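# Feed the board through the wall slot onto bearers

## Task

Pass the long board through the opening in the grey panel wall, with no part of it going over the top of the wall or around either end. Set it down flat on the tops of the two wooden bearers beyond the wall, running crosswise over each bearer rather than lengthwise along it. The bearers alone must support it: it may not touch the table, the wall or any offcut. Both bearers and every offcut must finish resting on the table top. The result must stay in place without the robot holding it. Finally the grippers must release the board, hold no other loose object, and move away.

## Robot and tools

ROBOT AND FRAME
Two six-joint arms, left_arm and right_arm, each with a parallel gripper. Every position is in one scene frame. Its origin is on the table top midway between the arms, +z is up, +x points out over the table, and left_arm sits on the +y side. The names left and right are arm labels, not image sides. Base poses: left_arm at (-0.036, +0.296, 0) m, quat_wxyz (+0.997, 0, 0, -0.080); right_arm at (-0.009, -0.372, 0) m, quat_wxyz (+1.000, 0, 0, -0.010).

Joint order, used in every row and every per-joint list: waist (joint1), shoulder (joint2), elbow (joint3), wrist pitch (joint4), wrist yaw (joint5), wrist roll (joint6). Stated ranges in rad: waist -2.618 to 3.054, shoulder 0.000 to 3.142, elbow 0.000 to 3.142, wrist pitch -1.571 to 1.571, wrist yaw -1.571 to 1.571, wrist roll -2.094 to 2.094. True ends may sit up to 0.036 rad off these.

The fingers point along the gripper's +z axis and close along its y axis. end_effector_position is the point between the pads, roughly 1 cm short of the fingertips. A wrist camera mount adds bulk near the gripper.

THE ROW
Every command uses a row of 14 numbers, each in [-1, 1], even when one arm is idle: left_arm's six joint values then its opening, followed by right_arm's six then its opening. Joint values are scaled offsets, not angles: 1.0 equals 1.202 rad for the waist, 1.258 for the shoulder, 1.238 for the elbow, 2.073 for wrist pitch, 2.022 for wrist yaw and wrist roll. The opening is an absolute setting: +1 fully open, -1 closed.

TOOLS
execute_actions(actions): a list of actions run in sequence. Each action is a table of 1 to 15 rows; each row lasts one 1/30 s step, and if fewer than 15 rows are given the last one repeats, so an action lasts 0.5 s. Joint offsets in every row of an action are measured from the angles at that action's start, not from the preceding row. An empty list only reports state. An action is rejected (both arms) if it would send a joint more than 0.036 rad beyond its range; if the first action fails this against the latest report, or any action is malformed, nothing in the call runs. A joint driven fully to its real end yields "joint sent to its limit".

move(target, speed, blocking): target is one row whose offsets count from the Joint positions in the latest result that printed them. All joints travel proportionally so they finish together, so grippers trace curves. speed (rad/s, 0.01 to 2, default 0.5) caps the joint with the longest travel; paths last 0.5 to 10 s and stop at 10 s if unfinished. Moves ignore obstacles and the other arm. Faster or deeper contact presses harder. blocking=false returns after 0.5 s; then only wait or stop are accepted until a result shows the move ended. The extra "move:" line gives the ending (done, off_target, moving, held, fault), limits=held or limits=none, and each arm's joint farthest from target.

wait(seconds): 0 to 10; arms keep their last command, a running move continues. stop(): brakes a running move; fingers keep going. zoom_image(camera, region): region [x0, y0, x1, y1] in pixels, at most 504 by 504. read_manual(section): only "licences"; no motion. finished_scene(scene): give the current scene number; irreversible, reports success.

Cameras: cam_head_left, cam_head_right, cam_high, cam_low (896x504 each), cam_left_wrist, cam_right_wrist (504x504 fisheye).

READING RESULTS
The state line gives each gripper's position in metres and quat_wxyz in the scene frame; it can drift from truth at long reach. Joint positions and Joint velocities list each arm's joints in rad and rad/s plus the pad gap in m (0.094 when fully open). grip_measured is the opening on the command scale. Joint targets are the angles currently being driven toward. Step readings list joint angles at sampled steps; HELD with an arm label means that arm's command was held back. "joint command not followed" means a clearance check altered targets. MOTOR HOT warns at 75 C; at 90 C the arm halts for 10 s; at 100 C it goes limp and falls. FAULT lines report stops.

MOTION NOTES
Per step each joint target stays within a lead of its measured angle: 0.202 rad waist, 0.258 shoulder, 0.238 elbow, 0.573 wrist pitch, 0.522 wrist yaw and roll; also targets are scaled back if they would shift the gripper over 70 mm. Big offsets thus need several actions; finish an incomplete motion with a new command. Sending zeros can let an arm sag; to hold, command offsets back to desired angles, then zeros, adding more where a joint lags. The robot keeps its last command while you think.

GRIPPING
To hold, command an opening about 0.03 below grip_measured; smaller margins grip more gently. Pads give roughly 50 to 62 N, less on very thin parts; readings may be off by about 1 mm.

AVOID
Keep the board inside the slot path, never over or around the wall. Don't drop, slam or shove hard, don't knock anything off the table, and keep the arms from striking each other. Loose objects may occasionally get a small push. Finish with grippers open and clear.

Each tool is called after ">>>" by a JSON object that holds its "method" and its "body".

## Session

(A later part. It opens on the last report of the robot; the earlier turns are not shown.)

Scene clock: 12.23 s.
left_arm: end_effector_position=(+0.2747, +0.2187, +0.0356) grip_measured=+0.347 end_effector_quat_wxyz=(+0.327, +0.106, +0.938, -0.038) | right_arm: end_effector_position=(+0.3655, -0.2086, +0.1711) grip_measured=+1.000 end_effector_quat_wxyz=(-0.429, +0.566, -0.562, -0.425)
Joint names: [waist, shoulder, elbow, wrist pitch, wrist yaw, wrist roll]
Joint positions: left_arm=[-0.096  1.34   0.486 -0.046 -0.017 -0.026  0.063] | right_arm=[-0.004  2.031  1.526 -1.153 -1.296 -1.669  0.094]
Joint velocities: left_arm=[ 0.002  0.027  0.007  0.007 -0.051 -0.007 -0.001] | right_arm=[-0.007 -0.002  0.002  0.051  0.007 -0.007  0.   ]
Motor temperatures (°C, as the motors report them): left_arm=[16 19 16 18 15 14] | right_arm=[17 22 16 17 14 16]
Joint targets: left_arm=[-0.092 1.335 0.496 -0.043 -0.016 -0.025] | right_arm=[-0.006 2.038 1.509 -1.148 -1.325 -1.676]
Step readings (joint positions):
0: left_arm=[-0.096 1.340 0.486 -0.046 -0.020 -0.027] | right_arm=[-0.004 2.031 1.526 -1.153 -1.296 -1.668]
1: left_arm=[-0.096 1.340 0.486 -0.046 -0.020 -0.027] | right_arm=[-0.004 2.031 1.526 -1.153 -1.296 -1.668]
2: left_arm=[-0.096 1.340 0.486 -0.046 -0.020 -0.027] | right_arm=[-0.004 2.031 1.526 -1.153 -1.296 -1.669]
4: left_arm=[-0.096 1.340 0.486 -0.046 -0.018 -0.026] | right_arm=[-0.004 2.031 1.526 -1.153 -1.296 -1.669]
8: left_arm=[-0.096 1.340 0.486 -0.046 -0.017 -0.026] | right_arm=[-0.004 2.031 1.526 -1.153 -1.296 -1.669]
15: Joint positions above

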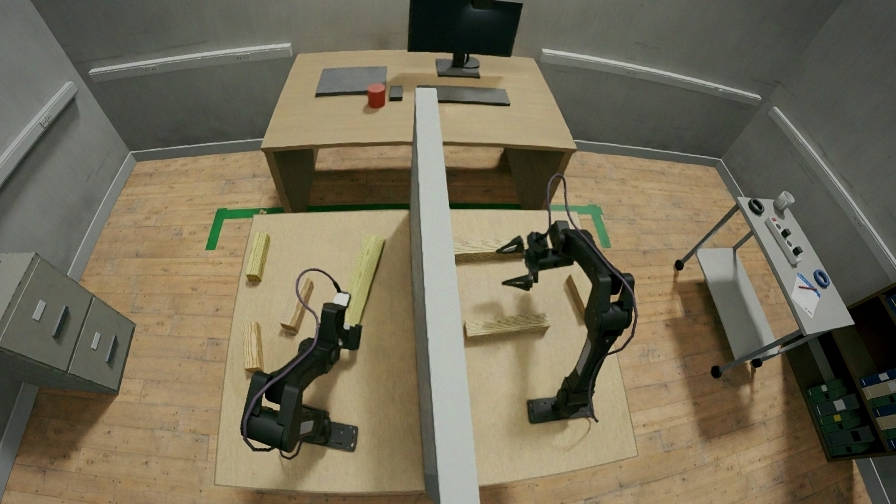

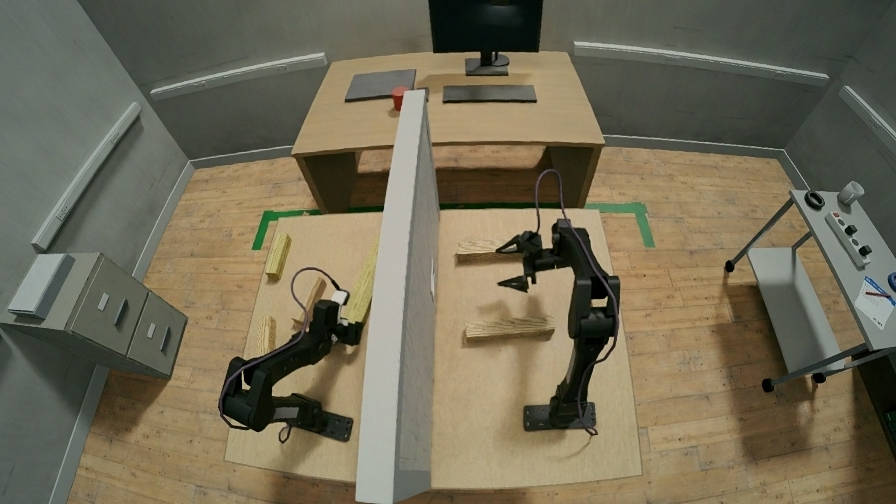

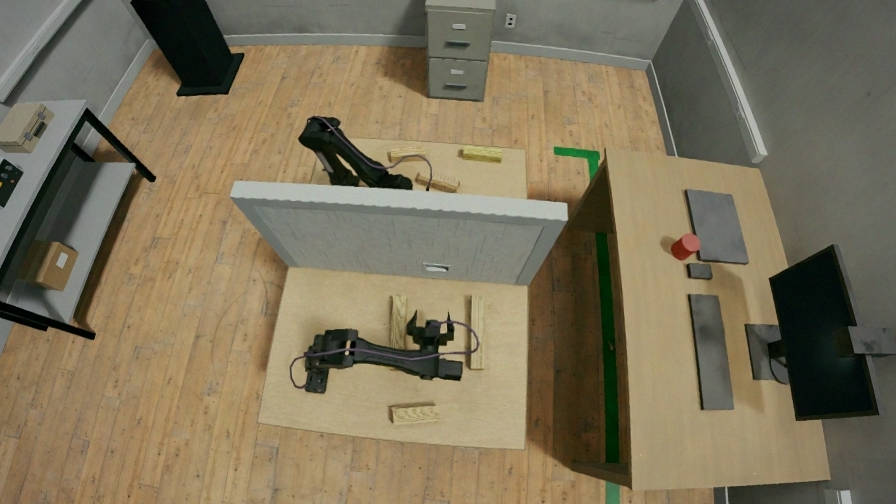

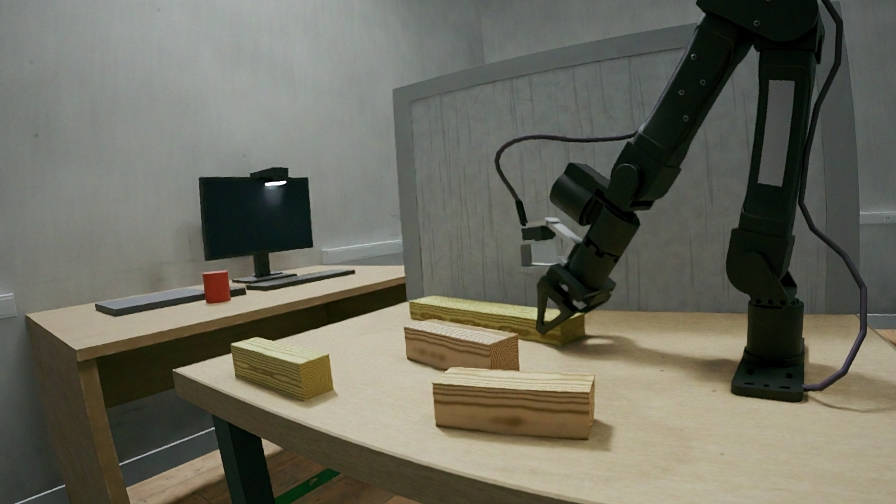

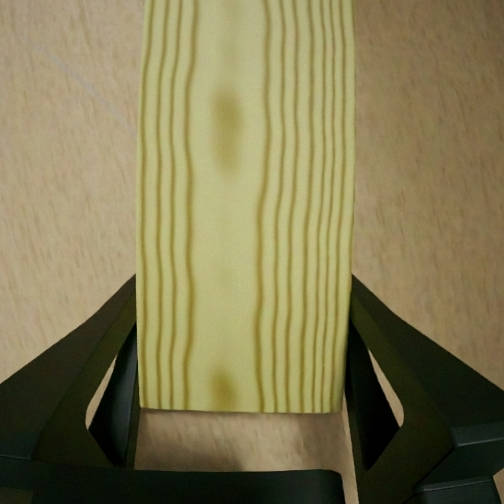

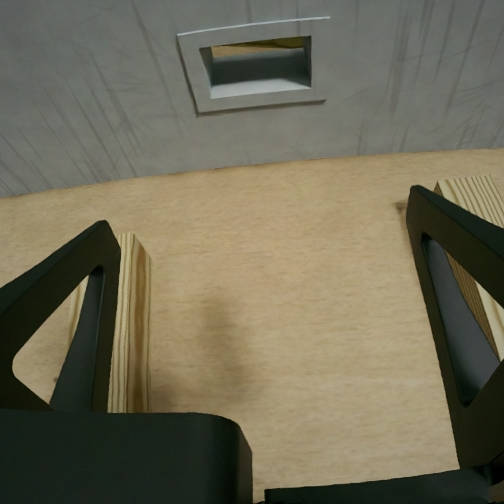

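>>> {"method": "execute_actions", "body": {"actions": [[[0.004,-0.0129,0.0221,0.01,0.005,0.002,0.2,-0.0017,0.0056,-0.0137,0.0024,-0.0143,-0.0035,1],[0.008,-0.0258,0.0442,0.01,0.01,0.004,0.2,-0.0017,0.0056,-0.0137,0.0024,-0.0143,-0.0035,1],[0.012,-0.0387,0.0663,0.01,0.015,0.006,0.2,-0.0017,0.0056,-0.0137,0.0024,-0.0143,-0.0035,1],[0.0221,-0.0396,0.0735,0.0025,0.0252,0.0145,0.2,-0.0017,0.0056,-0.0137,0.0024,-0.0143,-0.0035,1],[0.0323,-0.0405,0.0806,-0.005,0.0304,0.023,0.2,-0.0017,0.0056,-0.0137,0.0024,-0.0143,-0.0035,1],[0.0424,-0.0414,0.0877,-0.0124,0.0356,0.0315,0.2,-0.0017,0.0056,-0.0137,0.0024,-0.0143,-0.0035,1],[0.0525,-0.0423,0.0948,-0.0199,0.0408,0.0399,0.2,-0.0017,0.0056,-0.0137,0.0024,-0.0143,-0.0035,1],[0.0626,-0.0431,0.1019,-0.0274,0.046,0.0484,0.2,-0.0017,0.0056,-0.0137,0.0024,-0.0143,-0.0035,1],[0.0728,-0.044,0.109,-0.0349,0.0512,0.0569,0.2,-0.0017,0.0056,-0.0137,0.0024,-0.0143,-0.0035,1],[0.0829,-0.0449,0.1161,-0.0423,0.0564,0.0654,0.2,-0.0017,0.0056,-0.0137,0.0024,-0.0143,-0.0035,1],[0.093,-0.0458,0.1232,-0.0498,0.0616,0.0739,0.2,-0.0017,0.0056,-0.0137,0.0024,-0.0143,-0.0035,1],[0.1031,-0.0467,0.1304,-0.0573,0.0668,0.0824,0.2,-0.0017,0.0056,-0.0137,0.0024,-0.0143,-0.0035,1],[0.1133,-0.0476,0.1375,-0.0648,0.072,0.0908,0.2,-0.0017,0.0056,-0.0137,0.0024,-0.0143,-0.0035,1],[0.1234,-0.0485,0.1446,-0.0722,0.0772,0.0993,0.2,-0.0017,0.0056,-0.0137,0.0024,-0.0143,-0.0035,1],[0.1335,-0.0494,0.1517,-0.0797,0.0824,0.1078,0.2,-0.0017,0.0056,-0.0137,0.0024,-0.0143,-0.0035,1]],[[0.0281,-0.0369,0.0621,-0.006,0.0292,0.0188,0.2,-0.0017,0.0056,-0.0137,0.0024,-0.0143,-0.0035,1],[0.0362,-0.0378,0.0692,-0.012,0.0333,0.0256,0.2,-0.0017,0.0056,-0.0137,0.0024,-0.0143,-0.0035,1],[0.0443,-0.0387,0.0763,-0.0179,0.0375,0.0324,0.2,-0.0017,0.0056,-0.0137,0.0024,-0.0143,-0.0035,1],[0.0524,-0.0396,0.0834,-0.0239,0.0416,0.0392,0.2,-0.0017,0.0056,-0.0137,0.0024,-0.0143,-0.0035,1],[0.0605,-0.0405,0.0906,-0.0299,0.0458,0.046,0.2,-0.0017,0.0056,-0.0137,0.0024,-0.0143,-0.0035,1],[0.0686,-0.0414,0.0977,-0.0359,0.05,0.0527,0.2,-0.0017,0.0056,-0.0137,0.0024,-0.0143,-0.0035,1],[0.0767,-0.0423,0.1048,-0.0419,0.0541,0.0595,0.2,-0.0017,0.0056,-0.0137,0.0024,-0.0143,-0.0035,1],[0.0848,-0.0432,0.1119,-0.0478,0.0583,0.0663,0.2,-0.0017,0.0056,-0.0137,0.0024,-0.0143,-0.0035,1],[0.0929,-0.0441,0.119,-0.0538,0.0624,0.0731,0.2,-0.0017,0.0056,-0.0137,0.0024,-0.0143,-0.0035,1],[0.101,-0.045,0.1261,-0.0598,0.0666,0.0799,0.2,-0.0017,0.0056,-0.0137,0.0024,-0.0143,-0.0035,1],[0.1091,-0.0459,0.1332,-0.0658,0.0708,0.0867,0.2,-0.0017,0.0056,-0.0137,0.0024,-0.0143,-0.0035,1],[0.1172,-0.0468,0.1403,-0.0718,0.0749,0.0935,0.2,-0.0017,0.0056,-0.0137,0.0024,-0.0143,-0.0035,1],[0.1253,-0.0477,0.1474,-0.0777,0.0791,0.1003,0.2,-0.0017,0.0056,-0.0137,0.0024,-0.0143,-0.0035,1],[0.1334,-0.0486,0.1545,-0.0837,0.0832,0.1071,0.2,-0.0017,0.0056,-0.0137,0.0024,-0.0143,-0.0035,1],[0.1415,-0.0494,0.1617,-0.0897,0.0874,0.1138,0.2,-0.0017,0.0056,-0.0137,0.0024,-0.0143,-0.0035,1]],[[0.0281,-0.0369,0.0621,-0.006,0.0292,0.0188,0.2,-0.0017,0.0056,-0.0137,0.0024,-0.0143,-0.0035,1],[0.0362,-0.0378,0.0692,-0.012,0.0333,0.0256,0.2,-0.0017,0.0056,-0.0137,0.0024,-0.0143,-0.0035,1],[0.0443,-0.0387,0.0763,-0.0179,0.0375,0.0324,0.2,-0.0017,0.0056,-0.0137,0.0024,-0.0143,-0.0035,1],[0.0524,-0.0396,0.0834,-0.0239,0.0416,0.0392,0.2,-0.0017,0.0056,-0.0137,0.0024,-0.0143,-0.0035,1],[0.0605,-0.0405,0.0906,-0.0299,0.0458,0.046,0.2,-0.0017,0.0056,-0.0137,0.0024,-0.0143,-0.0035,1],[0.0686,-0.0414,0.0977,-0.0359,0.05,0.0527,0.2,-0.0017,0.0056,-0.0137,0.0024,-0.0143,-0.0035,1],[0.0767,-0.0423,0.1048,-0.0419,0.0541,0.0595,0.2,-0.0017,0.0056,-0.0137,0.0024,-0.0143,-0.0035,1],[0.0848,-0.0432,0.1119,-0.0478,0.0583,0.0663,0.2,-0.0017,0.0056,-0.0137,0.0024,-0.0143,-0.0035,1],[0.0929,-0.0441,0.119,-0.0538,0.0624,0.0731,0.2,-0.0017,0.0056,-0.0137,0.0024,-0.0143,-0.0035,1],[0.101,-0.045,0.1261,-0.0598,0.0666,0.0799,0.2,-0.0017,0.0056,-0.0137,0.0024,-0.0143,-0.0035,1],[0.1091,-0.0459,0.1332,-0.0658,0.0708,0.0867,0.2,-0.0017,0.0056,-0.0137,0.0024,-0.0143,-0.0035,1],[0.1172,-0.0468,0.1403,-0.0718,0.0749,0.0935,0.2,-0.0017,0.0056,-0.0137,0.0024,-0.0143,-0.0035,1],[0.1253,-0.0477,0.1474,-0.0777,0.0791,0.1003,0.2,-0.0017,0.0056,-0.0137,0.0024,-0.0143,-0.0035,1],[0.1334,-0.0486,0.1545,-0.0837,0.0832,0.1071,0.2,-0.0017,0.0056,-0.0137,0.0024,-0.0143,-0.0035,1],[0.1415,-0.0494,0.1617,-0.0897,0.0874,0.1138,0.2,-0.0017,0.0056,-0.0137,0.0024,-0.0143,-0.0035,1]]]}}

Scene clock: 18.43 s.
left_arm: end_effector_position=(+0.2842, +0.2962, +0.1182) grip_measured=+0.344 end_effector_quat_wxyz=(+0.289, +0.183, +0.938, -0.060) | right_arm: end_effector_position=(+0.3655, -0.2086, +0.1711) grip_measured=+1.000 end_effector_quat_wxyz=(-0.429, +0.566, -0.562, -0.425)
Joint names: [waist, shoulder, elbow, wrist pitch, wrist yaw, wrist roll]
Joint positions: left_arm=[ 0.326  1.295  0.87  -0.623  0.306  0.469  0.063] | right_arm=[-0.004  2.031  1.526 -1.153 -1.296 -1.669  0.094]
Joint velocities: left_arm=[ 0.271 -0.061  0.242 -0.344  0.242  0.33  -0.001] | right_arm=[-0.012  0.017 -0.022 -0.022  0.022  0.022  0.   ]
Motor temperatures (°C, as the motors report them): left_arm=[16 19 17 18 15 14] | right_arm=[17 22 16 17 14 16]
Joint targets: left_arm=[0.351 1.248 0.938 -0.615 0.384 0.527] | right_arm=[-0.006 2.038 1.509 -1.148 -1.325 -1.676]
Step readings (joint positions; steps 1 to 15: 1st action; 16 to 30: 2nd action; 31 to 45: 3rd action):
0: left_arm=[-0.096 1.340 0.486 -0.046 -0.017 -0.026] | right_arm=[-0.004 2.031 1.526 -1.153 -1.296 -1.669]
1: left_arm=[-0.096 1.340 0.486 -0.046 -0.017 -0.026] | right_arm=[-0.004 2.031 1.526 -1.153 -1.296 -1.669]
2: left_arm=[-0.096 1.340 0.489 -0.047 -0.016 -0.026] | right_arm=[-0.004 2.031 1.526 -1.153 -1.296 -1.669]
4: left_arm=[-0.090 1.340 0.504 -0.064 -0.009 -0.022] | right_arm=[-0.004 2.031 1.526 -1.153 -1.296 -1.669]
8: left_arm=[-0.051 1.340 0.547 -0.116 0.029 0.018] | right_arm=[-0.004 2.031 1.526 -1.153 -1.296 -1.669]
15: left_arm=[0.036 1.325 0.606 -0.225 0.094 0.124] | right_arm=[-0.004 2.031 1.526 -1.153 -1.296 -1.669]
16: left_arm=[0.047 1.324 0.615 -0.242 0.102 0.133] | right_arm=[-0.004 2.031 1.526 -1.153 -1.296 -1.669]
17: left_arm=[0.057 1.324 0.624 -0.257 0.109 0.141] | right_arm=[-0.004 2.031 1.526 -1.153 -1.296 -1.669]
19: left_arm=[0.075 1.322 0.641 -0.287 0.124 0.160] | right_arm=[-0.004 2.031 1.526 -1.153 -1.296 -1.669]
23: left_arm=[0.113 1.319 0.675 -0.345 0.153 0.205] | right_arm=[-0.004 2.031 1.526 -1.153 -1.296 -1.669]
30: left_arm=[0.181 1.310 0.738 -0.429 0.207 0.297] | right_arm=[-0.004 2.031 1.526 -1.153 -1.296 -1.669]
31: left_arm=[0.190 1.309 0.747 -0.443 0.214 0.306] | right_arm=[-0.004 2.031 1.526 -1.153 -1.296 -1.669]
32: left_arm=[0.199 1.308 0.757 -0.457 0.220 0.314] | right_arm=[-0.004 2.031 1.526 -1.153 -1.296 -1.669]
34: left_arm=[0.218 1.306 0.775 -0.484 0.232 0.333] | right_arm=[-0.004 2.031 1.526 -1.153 -1.296 -1.669]
38: left_arm=[0.258 1.303 0.808 -0.537 0.257 0.378] | right_arm=[-0.004 2.031 1.526 -1.153 -1.296 -1.669]
45: Joint positions above

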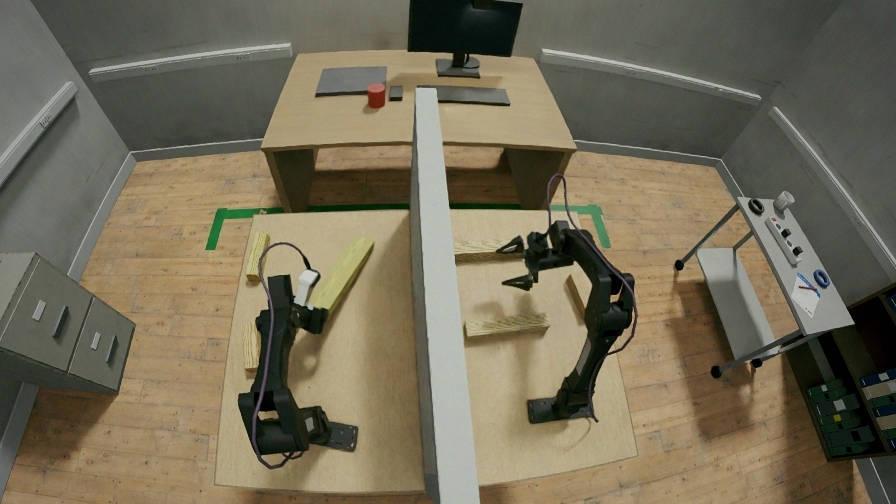

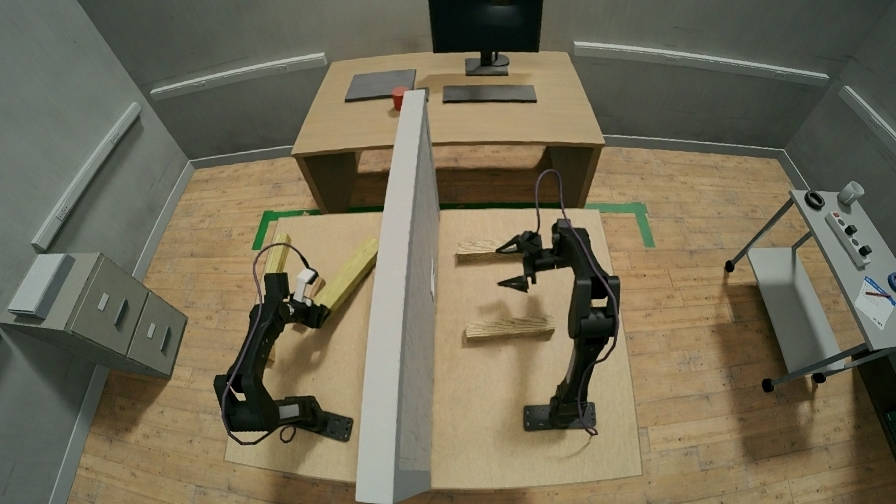

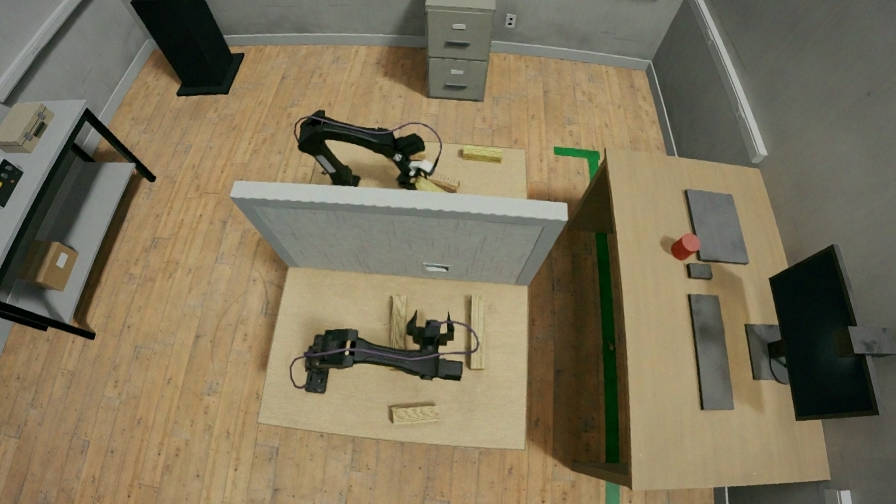

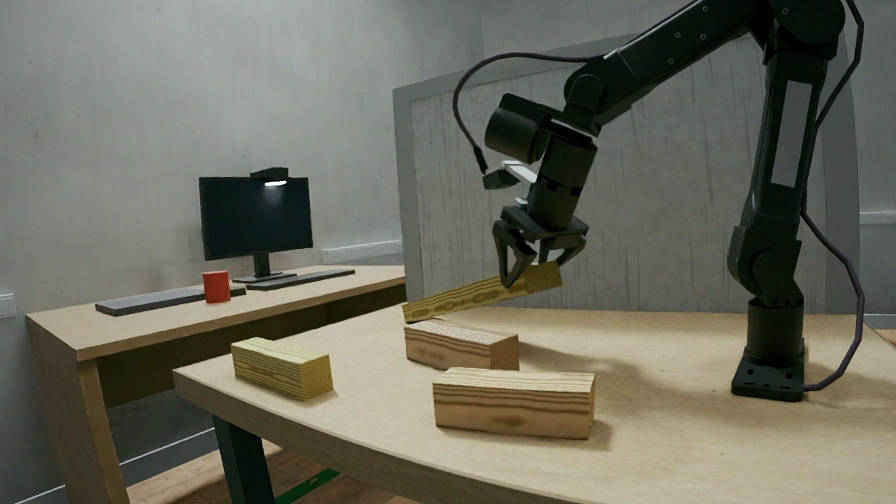

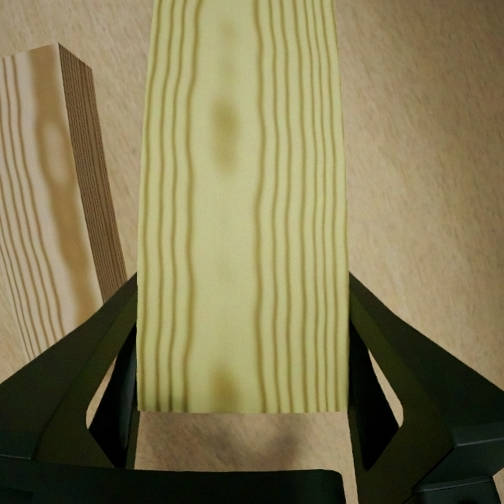

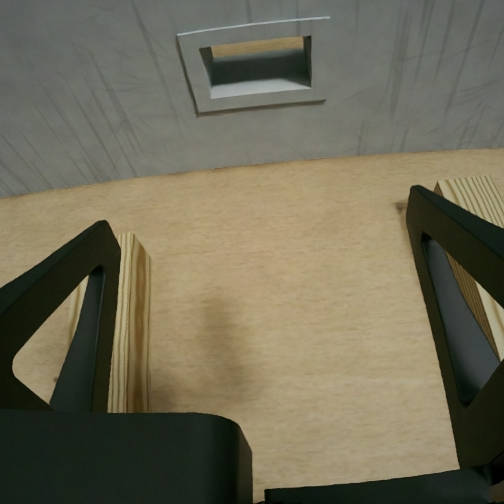

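>>> {"method": "move", "body": {"target": [-0.3586,0.0318,-0.3053,0.287,-0.1647,-0.2478,0.2,-0.0017,0.0056,-0.0137,0.0024,-0.0143,-0.0035,1], "speed": 0.6}}

>>> {"method": "zoom_image", "body": {"camera": "cam_low", "region": [400, 200, 680, 380]}}

Scene clock: 20.87 s.
left_arm: end_effector_position=(+0.2803, +0.2146, +0.0473) grip_measured=+0.344 end_effector_quat_wxyz=(+0.340, +0.109, +0.933, -0.045) | right_arm: end_effector_position=(+0.3655, -0.2087, +0.1709) grip_measured=+1.000 end_effector_quat_wxyz=(-0.428, +0.566, -0.562, -0.425)
Joint names: [waist, shoulder, elbow, wrist pitch, wrist yaw, wrist roll]
Joint positions: left_arm=[-0.098  1.321  0.506 -0.056 -0.007 -0.024  0.063] | right_arm=[-0.004  2.031  1.526 -1.153 -1.295 -1.669  0.094]
Joint velocities: left_arm=[-0.002 -0.022 -0.007 -0.081 -0.051 -0.007 -0.001] | right_arm=[-0.012  0.017 -0.017  0.037 -0.022 -0.022  0.   ]
Motor temperatures (°C, as the motors report them): left_arm=[16 19 17 18 15 14] | right_arm=[17 23 16 17 14 16]
Joint targets: left_arm=[-0.105 1.334 0.492 -0.028 -0.027 -0.033] | right_arm=[-0.006 2.038 1.509 -1.148 -1.325 -1.676]
move: off_target (left_arm, right_arm); limits=none; left_arm: farthest joint: the wrist pitch, 0.027 radians from its target (0.626 radians at the start); right_arm: farthest joint: the wrist yaw, 0.030 radians from its target (0.029 radians at the start)

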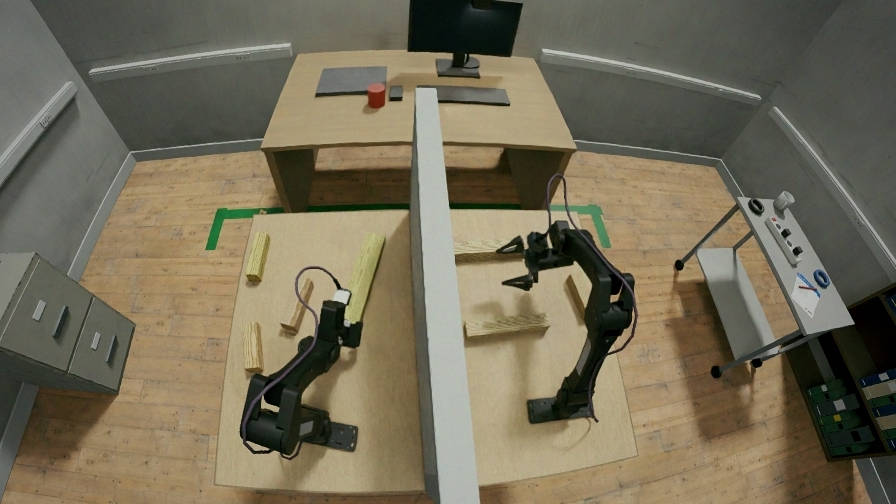

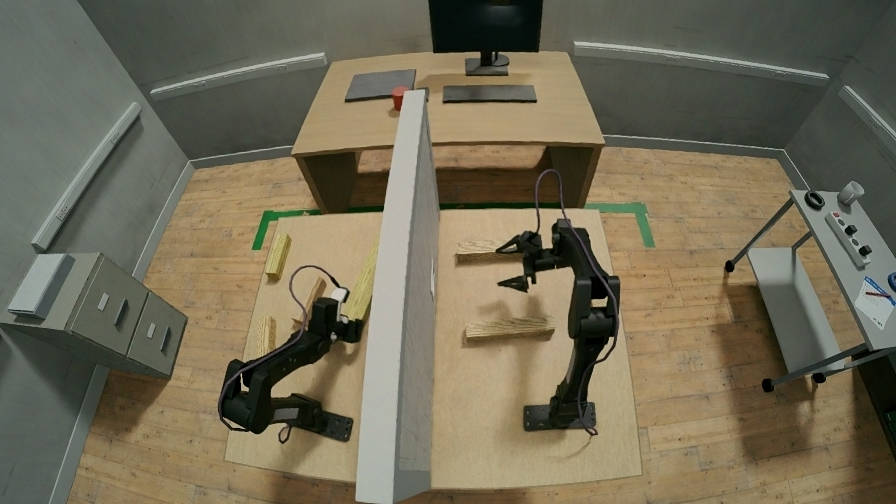

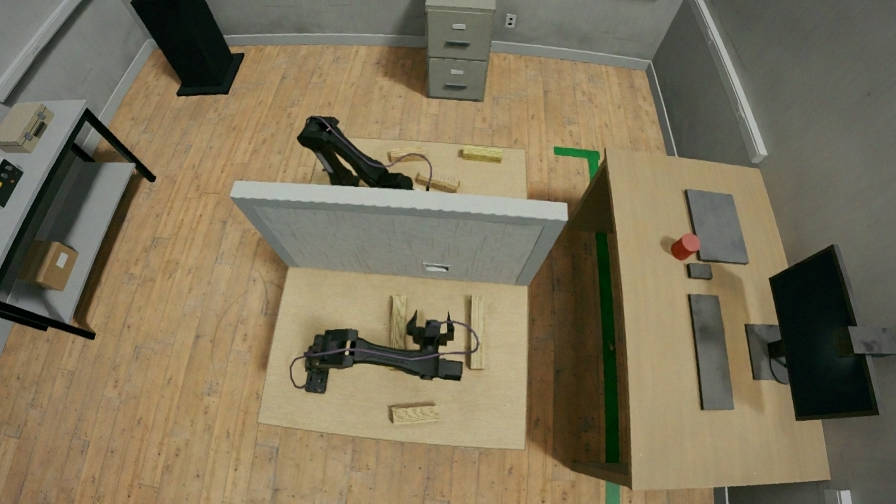

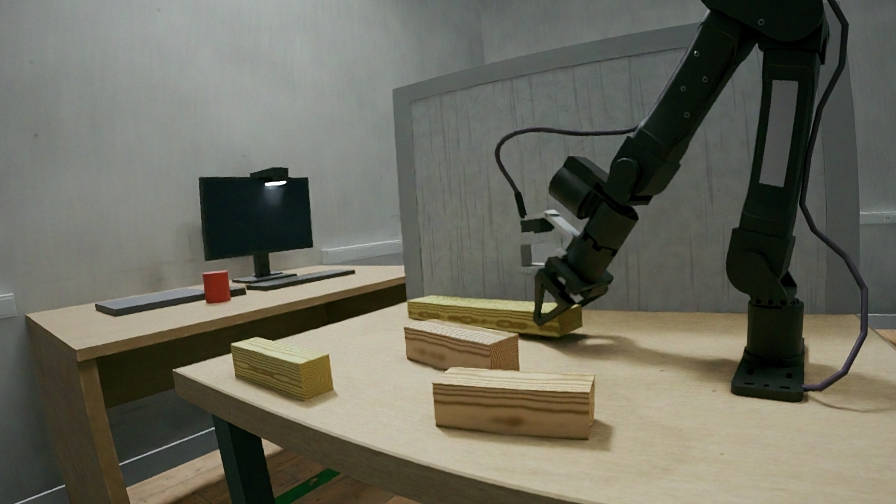

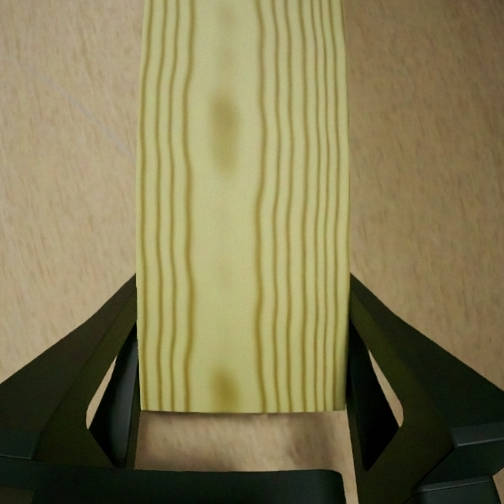

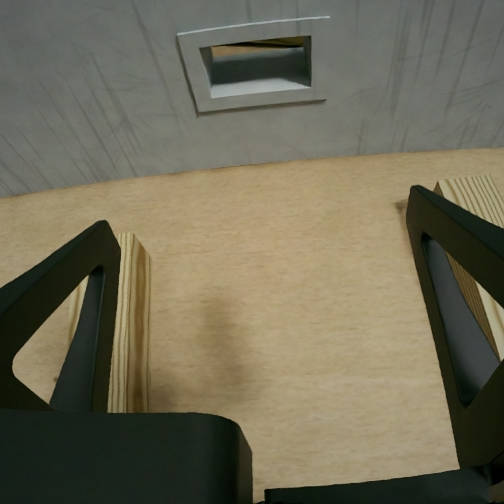

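Region (400, 200, 680, 380) of cam_low's 896x504 image, scaled by 1.800, with more detail than that image has; it fills the top 324 rows of this view, and the rest is white.

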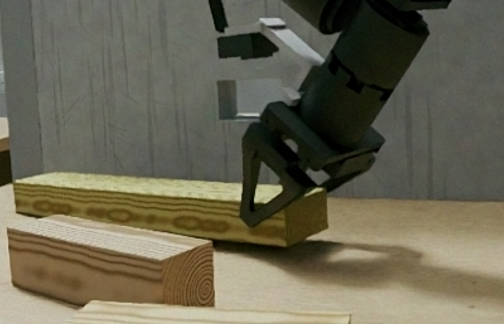

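>>> {"method": "execute_actions", "body": {"actions": [[[-0.004,0.012,-0.0128,0.0134,-0.008,-0.004,0.2,-0.0017,0.0056,-0.0137,0.0024,-0.0148,-0.0035,1],[-0.004,0.0137,-0.0142,0.0133,-0.008,-0.004,0.2,-0.0017,0.0056,-0.0137,0.0024,-0.0148,-0.0035,1],[-0.004,0.0153,-0.0157,0.0132,-0.008,-0.004,0.2,-0.0017,0.0056,-0.0137,0.0024,-0.0148,-0.0035,1],[-0.004,0.017,-0.0171,0.0131,-0.008,-0.004,0.2,-0.0017,0.0056,-0.0137,0.0024,-0.0148,-0.0035,1],[-0.004,0.0187,-0.0186,0.013,-0.008,-0.004,0.2,-0.0017,0.0056,-0.0137,0.0024,-0.0148,-0.0035,1],[-0.004,0.0203,-0.02,0.0129,-0.008,-0.004,0.2,-0.0017,0.0056,-0.0137,0.0024,-0.0148,-0.0035,1],[-0.004,0.022,-0.0215,0.0128,-0.008,-0.004,0.2,-0.0017,0.0056,-0.0137,0.0024,-0.0148,-0.0035,1],[-0.004,0.0237,-0.0229,0.0127,-0.008,-0.004,0.2,-0.0017,0.0056,-0.0137,0.0024,-0.0148,-0.0035,1],[-0.004,0.0253,-0.0244,0.0126,-0.008,-0.004,0.2,-0.0017,0.0056,-0.0137,0.0024,-0.0148,-0.0035,1],[-0.004,0.027,-0.0258,0.0125,-0.008,-0.004,0.2,-0.0017,0.0056,-0.0137,0.0024,-0.0148,-0.0035,1]]]}}

>>> {"method": "zoom_image", "body": {"camera": "cam_low", "region": [400, 200, 680, 380]}}

Scene clock: 21.70 s.
left_arm: end_effector_position=(+0.2812, +0.2144, +0.0431) grip_measured=+0.344 end_effector_quat_wxyz=(+0.342, +0.108, +0.932, -0.046) | right_arm: end_effector_position=(+0.3655, -0.2087, +0.1709) grip_measured=+1.000 end_effector_quat_wxyz=(-0.429, +0.566, -0.562, -0.425)
Joint names: [waist, shoulder, elbow, wrist pitch, wrist yaw, wrist roll]
Joint positions: left_arm=[-0.098  1.337  0.495 -0.024 -0.007 -0.025  0.063] | right_arm=[-0.004  2.031  1.526 -1.153 -1.295 -1.669  0.094]
Joint velocities: left_arm=[ 0.007 -0.027 -0.007  0.022  0.051 -0.066 -0.   ] | right_arm=[ 0.002 -0.007 -0.007  0.022  0.007  0.007  0.   ]
Motor temperatures (°C, as the motors report them): left_arm=[16 19 17 19 15 14] | right_arm=[17 23 16 17 14 16]
Joint targets: left_arm=[-0.103 1.355 0.474 -0.030 -0.023 -0.032] | right_arm=[-0.006 2.038 1.509 -1.148 -1.325 -1.676]
Step readings (joint positions):
0: left_arm=[-0.098 1.321 0.506 -0.056 -0.007 -0.024] | right_arm=[-0.004 2.031 1.526 -1.153 -1.295 -1.669]
1: left_arm=[-0.098 1.321 0.506 -0.056 -0.007 -0.024] | right_arm=[-0.004 2.031 1.526 -1.153 -1.295 -1.669]
2: left_arm=[-0.098 1.321 0.506 -0.056 -0.007 -0.024] | right_arm=[-0.004 2.031 1.526 -1.153 -1.295 -1.669]
4: left_arm=[-0.098 1.321 0.506 -0.056 -0.007 -0.024] | right_arm=[-0.004 2.031 1.526 -1.153 -1.295 -1.669]
8: left_arm=[-0.098 1.331 0.506 -0.049 -0.007 -0.024] | right_arm=[-0.004 2.031 1.526 -1.153 -1.295 -1.669]
15: Joint positions above

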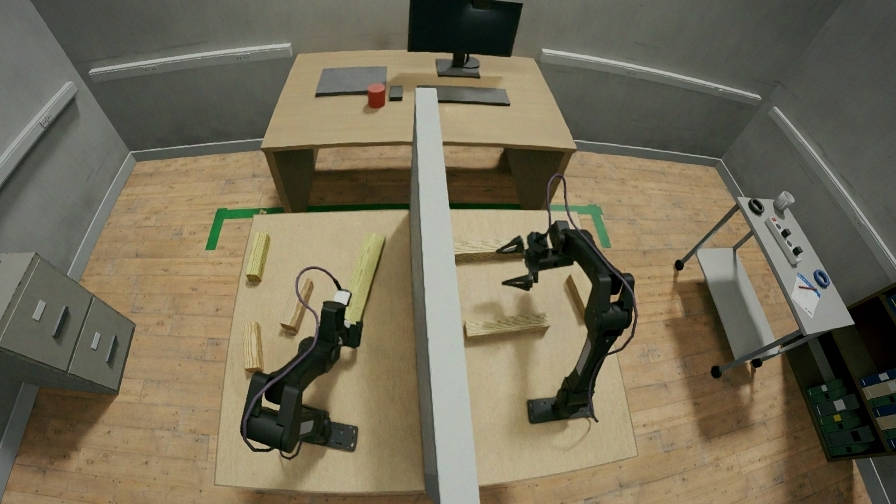

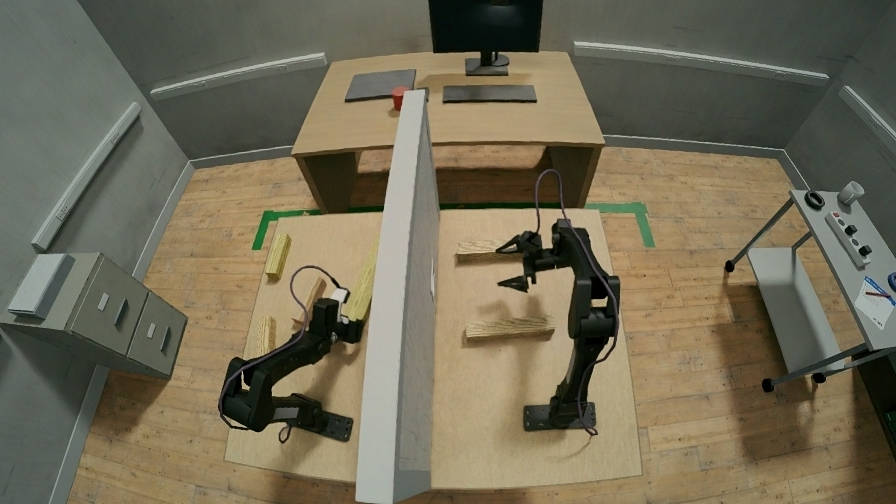

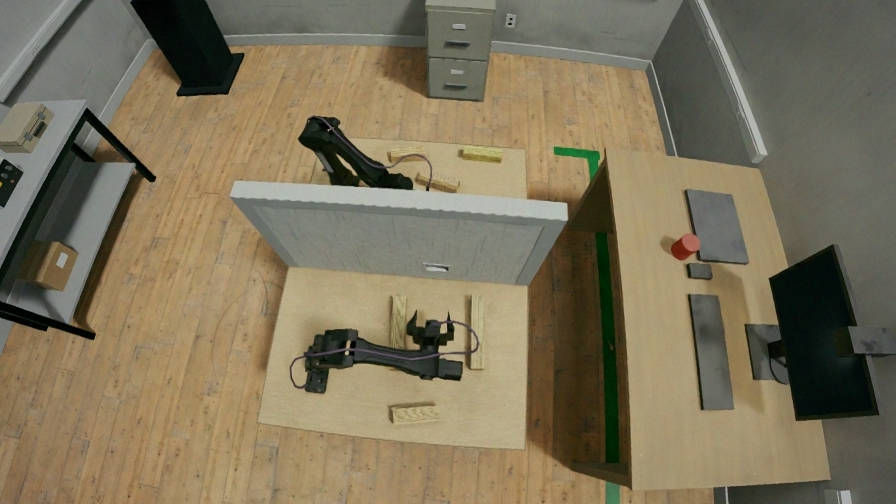

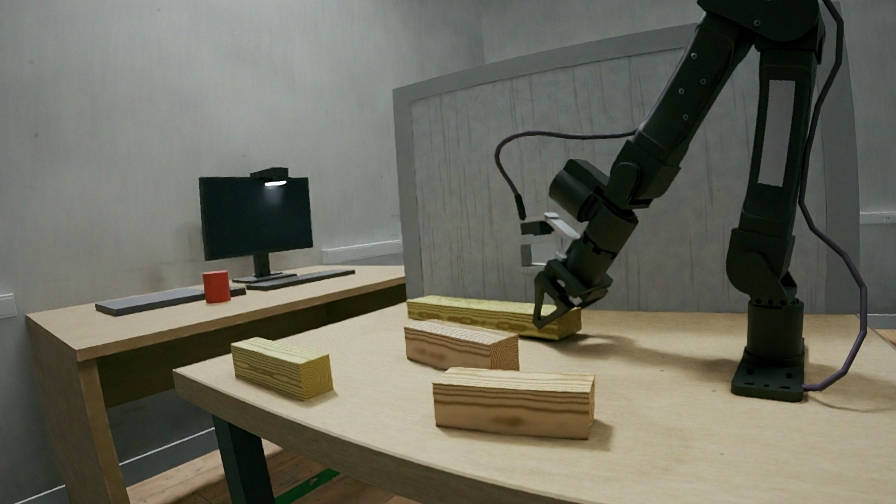

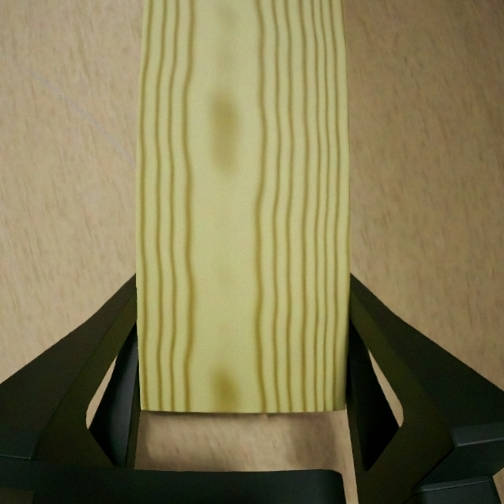

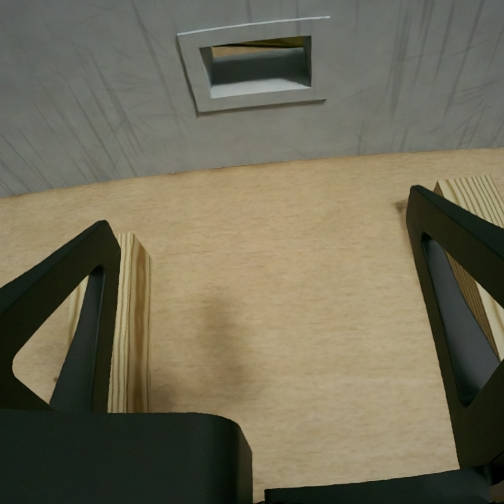

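Region (400, 200, 680, 380) of cam_low's 896x504 image, scaled by 1.800, with more detail than that image has; it fills the top 324 rows of this view, and the rest is white.

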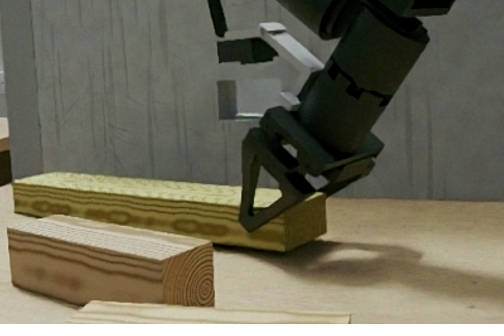

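>>> {"method": "execute_actions", "body": {"actions": [[[-0.004,0.0156,-0.0202,0.001,-0.008,-0.0035,0.2,-0.0017,0.0056,-0.0137,0.0024,-0.0148,-0.0035,1],[-0.004,0.0168,-0.0233,0.005,-0.008,-0.0035,0.2,-0.0017,0.0056,-0.0137,0.0024,-0.0148,-0.0035,1],[-0.004,0.0181,-0.0265,0.0093,-0.008,-0.0035,0.2,-0.0017,0.0056,-0.0137,0.0024,-0.0148,-0.0035,1],[-0.004,0.0194,-0.0296,0.0134,-0.008,-0.0035,0.2,-0.0017,0.0056,-0.0137,0.0024,-0.0148,-0.0035,1],[-0.004,0.0207,-0.0328,0.0175,-0.008,-0.0035,0.2,-0.0017,0.0056,-0.0137,0.0024,-0.0148,-0.0035,1],[-0.004,0.0219,-0.0359,0.0216,-0.008,-0.0035,0.2,-0.0017,0.0056,-0.0137,0.0024,-0.0148,-0.0035,1],[-0.004,0.0232,-0.0391,0.0257,-0.008,-0.0035,0.2,-0.0017,0.0056,-0.0137,0.0024,-0.0148,-0.0035,1],[-0.004,0.0245,-0.0422,0.0298,-0.008,-0.0035,0.2,-0.0017,0.0056,-0.0137,0.0024,-0.0148,-0.0035,1],[-0.004,0.0257,-0.0454,0.0339,-0.008,-0.0035,0.2,-0.0017,0.0056,-0.0137,0.0024,-0.0148,-0.0035,1],[-0.004,0.027,-0.0485,0.038,-0.008,-0.0035,0.2,-0.0017,0.0056,-0.0137,0.0024,-0.0148,-0.0035,1]]]}}

>>> {"method": "zoom_image", "body": {"camera": "cam_low", "region": [400, 200, 680, 380]}}

Scene clock: 22.63 s.
left_arm: end_effector_position=(+0.2812, +0.2144, +0.0363) grip_measured=+0.344 end_effector_quat_wxyz=(+0.352, +0.108, +0.928, -0.047) | right_arm: end_effector_position=(+0.3655, -0.2086, +0.1710) grip_measured=+1.000 end_effector_quat_wxyz=(-0.429, +0.566, -0.562, -0.425)
Joint names: [waist, shoulder, elbow, wrist pitch, wrist yaw, wrist roll]
Joint positions: left_arm=[-0.098  1.353  0.455  0.055 -0.007 -0.025  0.063] | right_arm=[-0.004  2.031  1.526 -1.153 -1.296 -1.669  0.094]
Joint velocities: left_arm=[ 0.012 -0.007 -0.022  0.007  0.007  0.007 -0.001] | right_arm=[-0.012 -0.007  0.017  0.037 -0.022 -0.022  0.   ]
Motor temperatures (°C, as the motors report them): left_arm=[16 19 17 19 15 14] | right_arm=[17 23 16 17 15 16]
Joint targets: left_arm=[-0.103 1.371 0.435 0.055 -0.023 -0.032] | right_arm=[-0.006 2.038 1.509 -1.148 -1.325 -1.676]
Step readings (joint positions):
0: left_arm=[-0.098 1.337 0.494 -0.023 -0.007 -0.025] | right_arm=[-0.004 2.031 1.526 -1.153 -1.295 -1.669]
1: left_arm=[-0.098 1.337 0.494 -0.023 -0.007 -0.025] | right_arm=[-0.004 2.031 1.526 -1.153 -1.295 -1.669]
2: left_arm=[-0.098 1.337 0.494 -0.022 -0.007 -0.025] | right_arm=[-0.004 2.031 1.526 -1.153 -1.295 -1.669]
4: left_arm=[-0.098 1.337 0.488 -0.011 -0.007 -0.025] | right_arm=[-0.004 2.031 1.526 -1.153 -1.295 -1.669]
8: left_arm=[-0.098 1.348 0.471 0.022 -0.007 -0.025] | right_arm=[-0.004 2.031 1.526 -1.153 -1.296 -1.669]
15: Joint positions above

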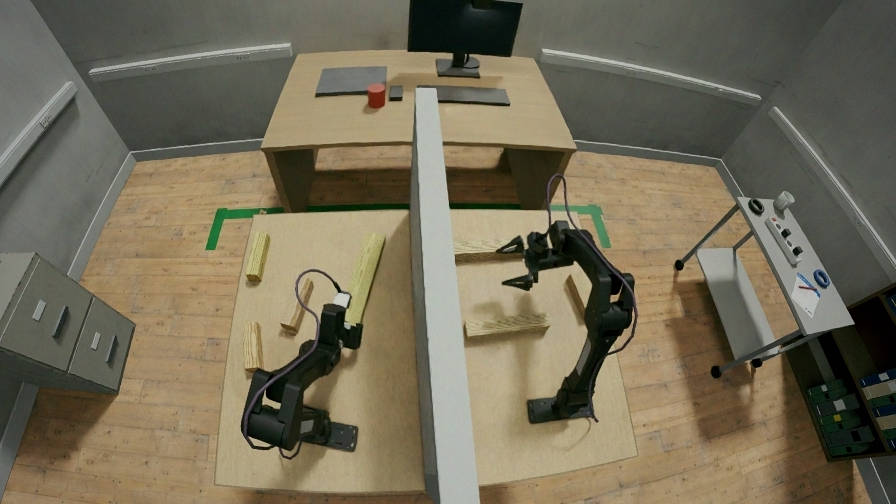

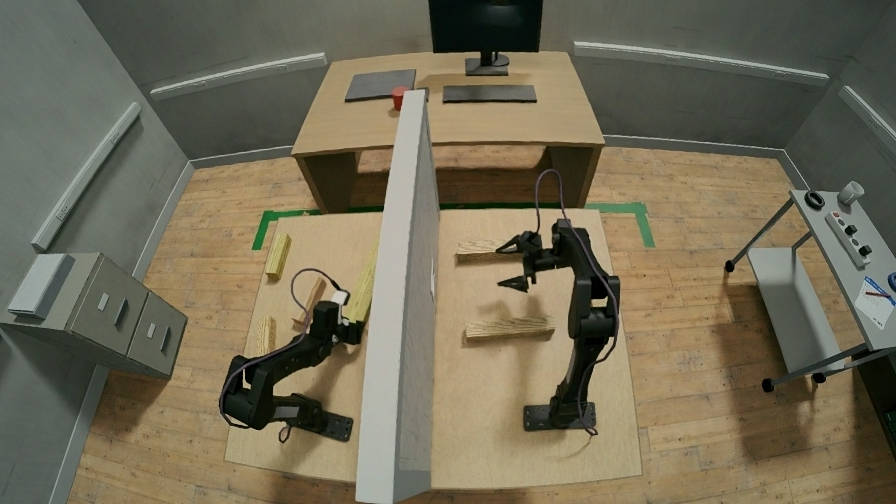

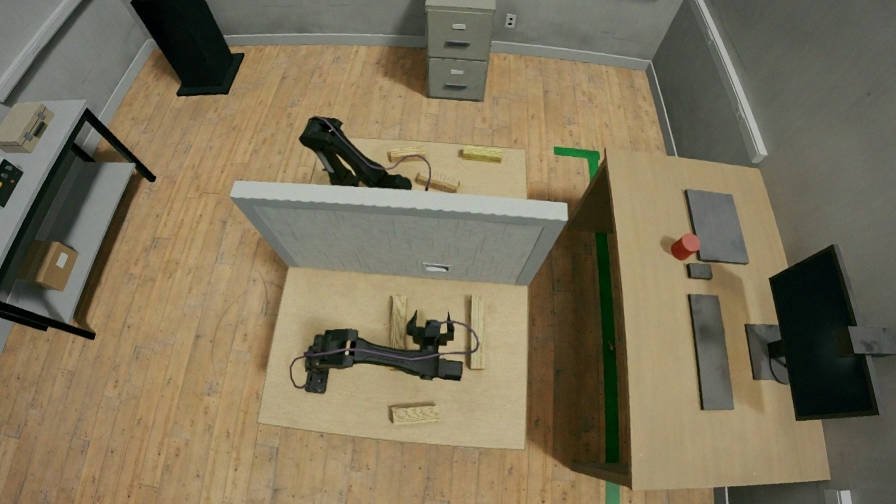

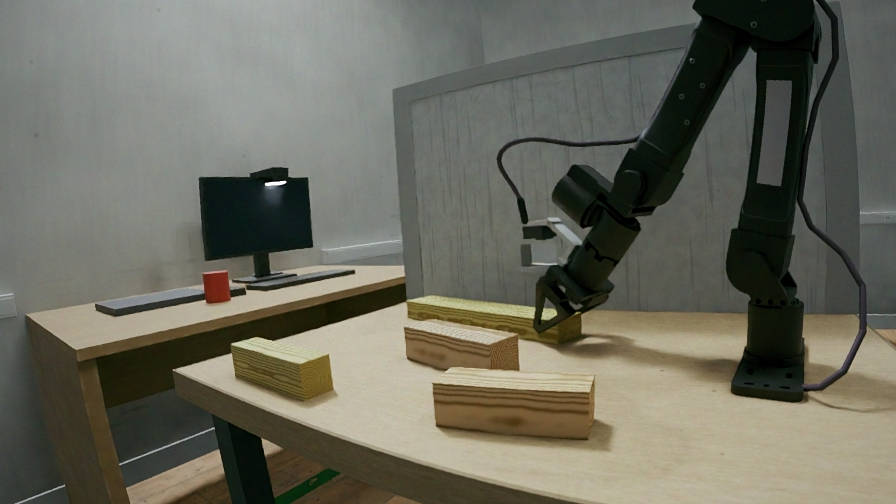

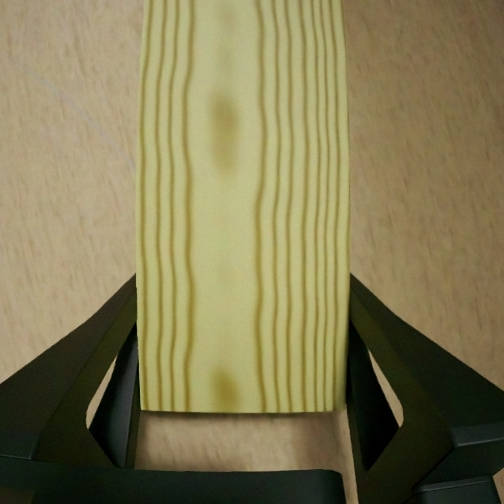

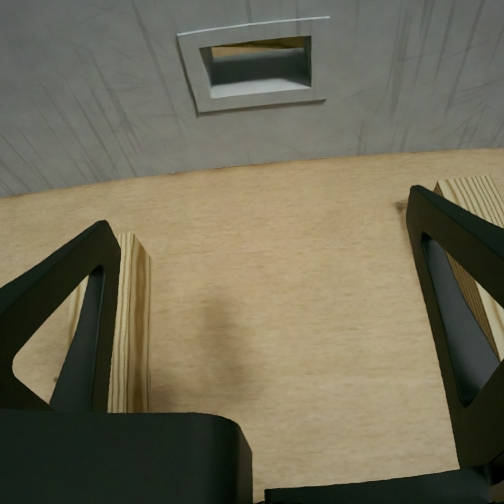

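Region (400, 200, 680, 380) of cam_low's 896x504 image, scaled by 1.800, with more detail than that image has; it fills the top 324 rows of this view, and the rest is white.

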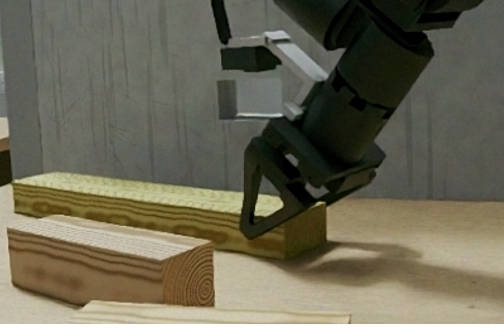

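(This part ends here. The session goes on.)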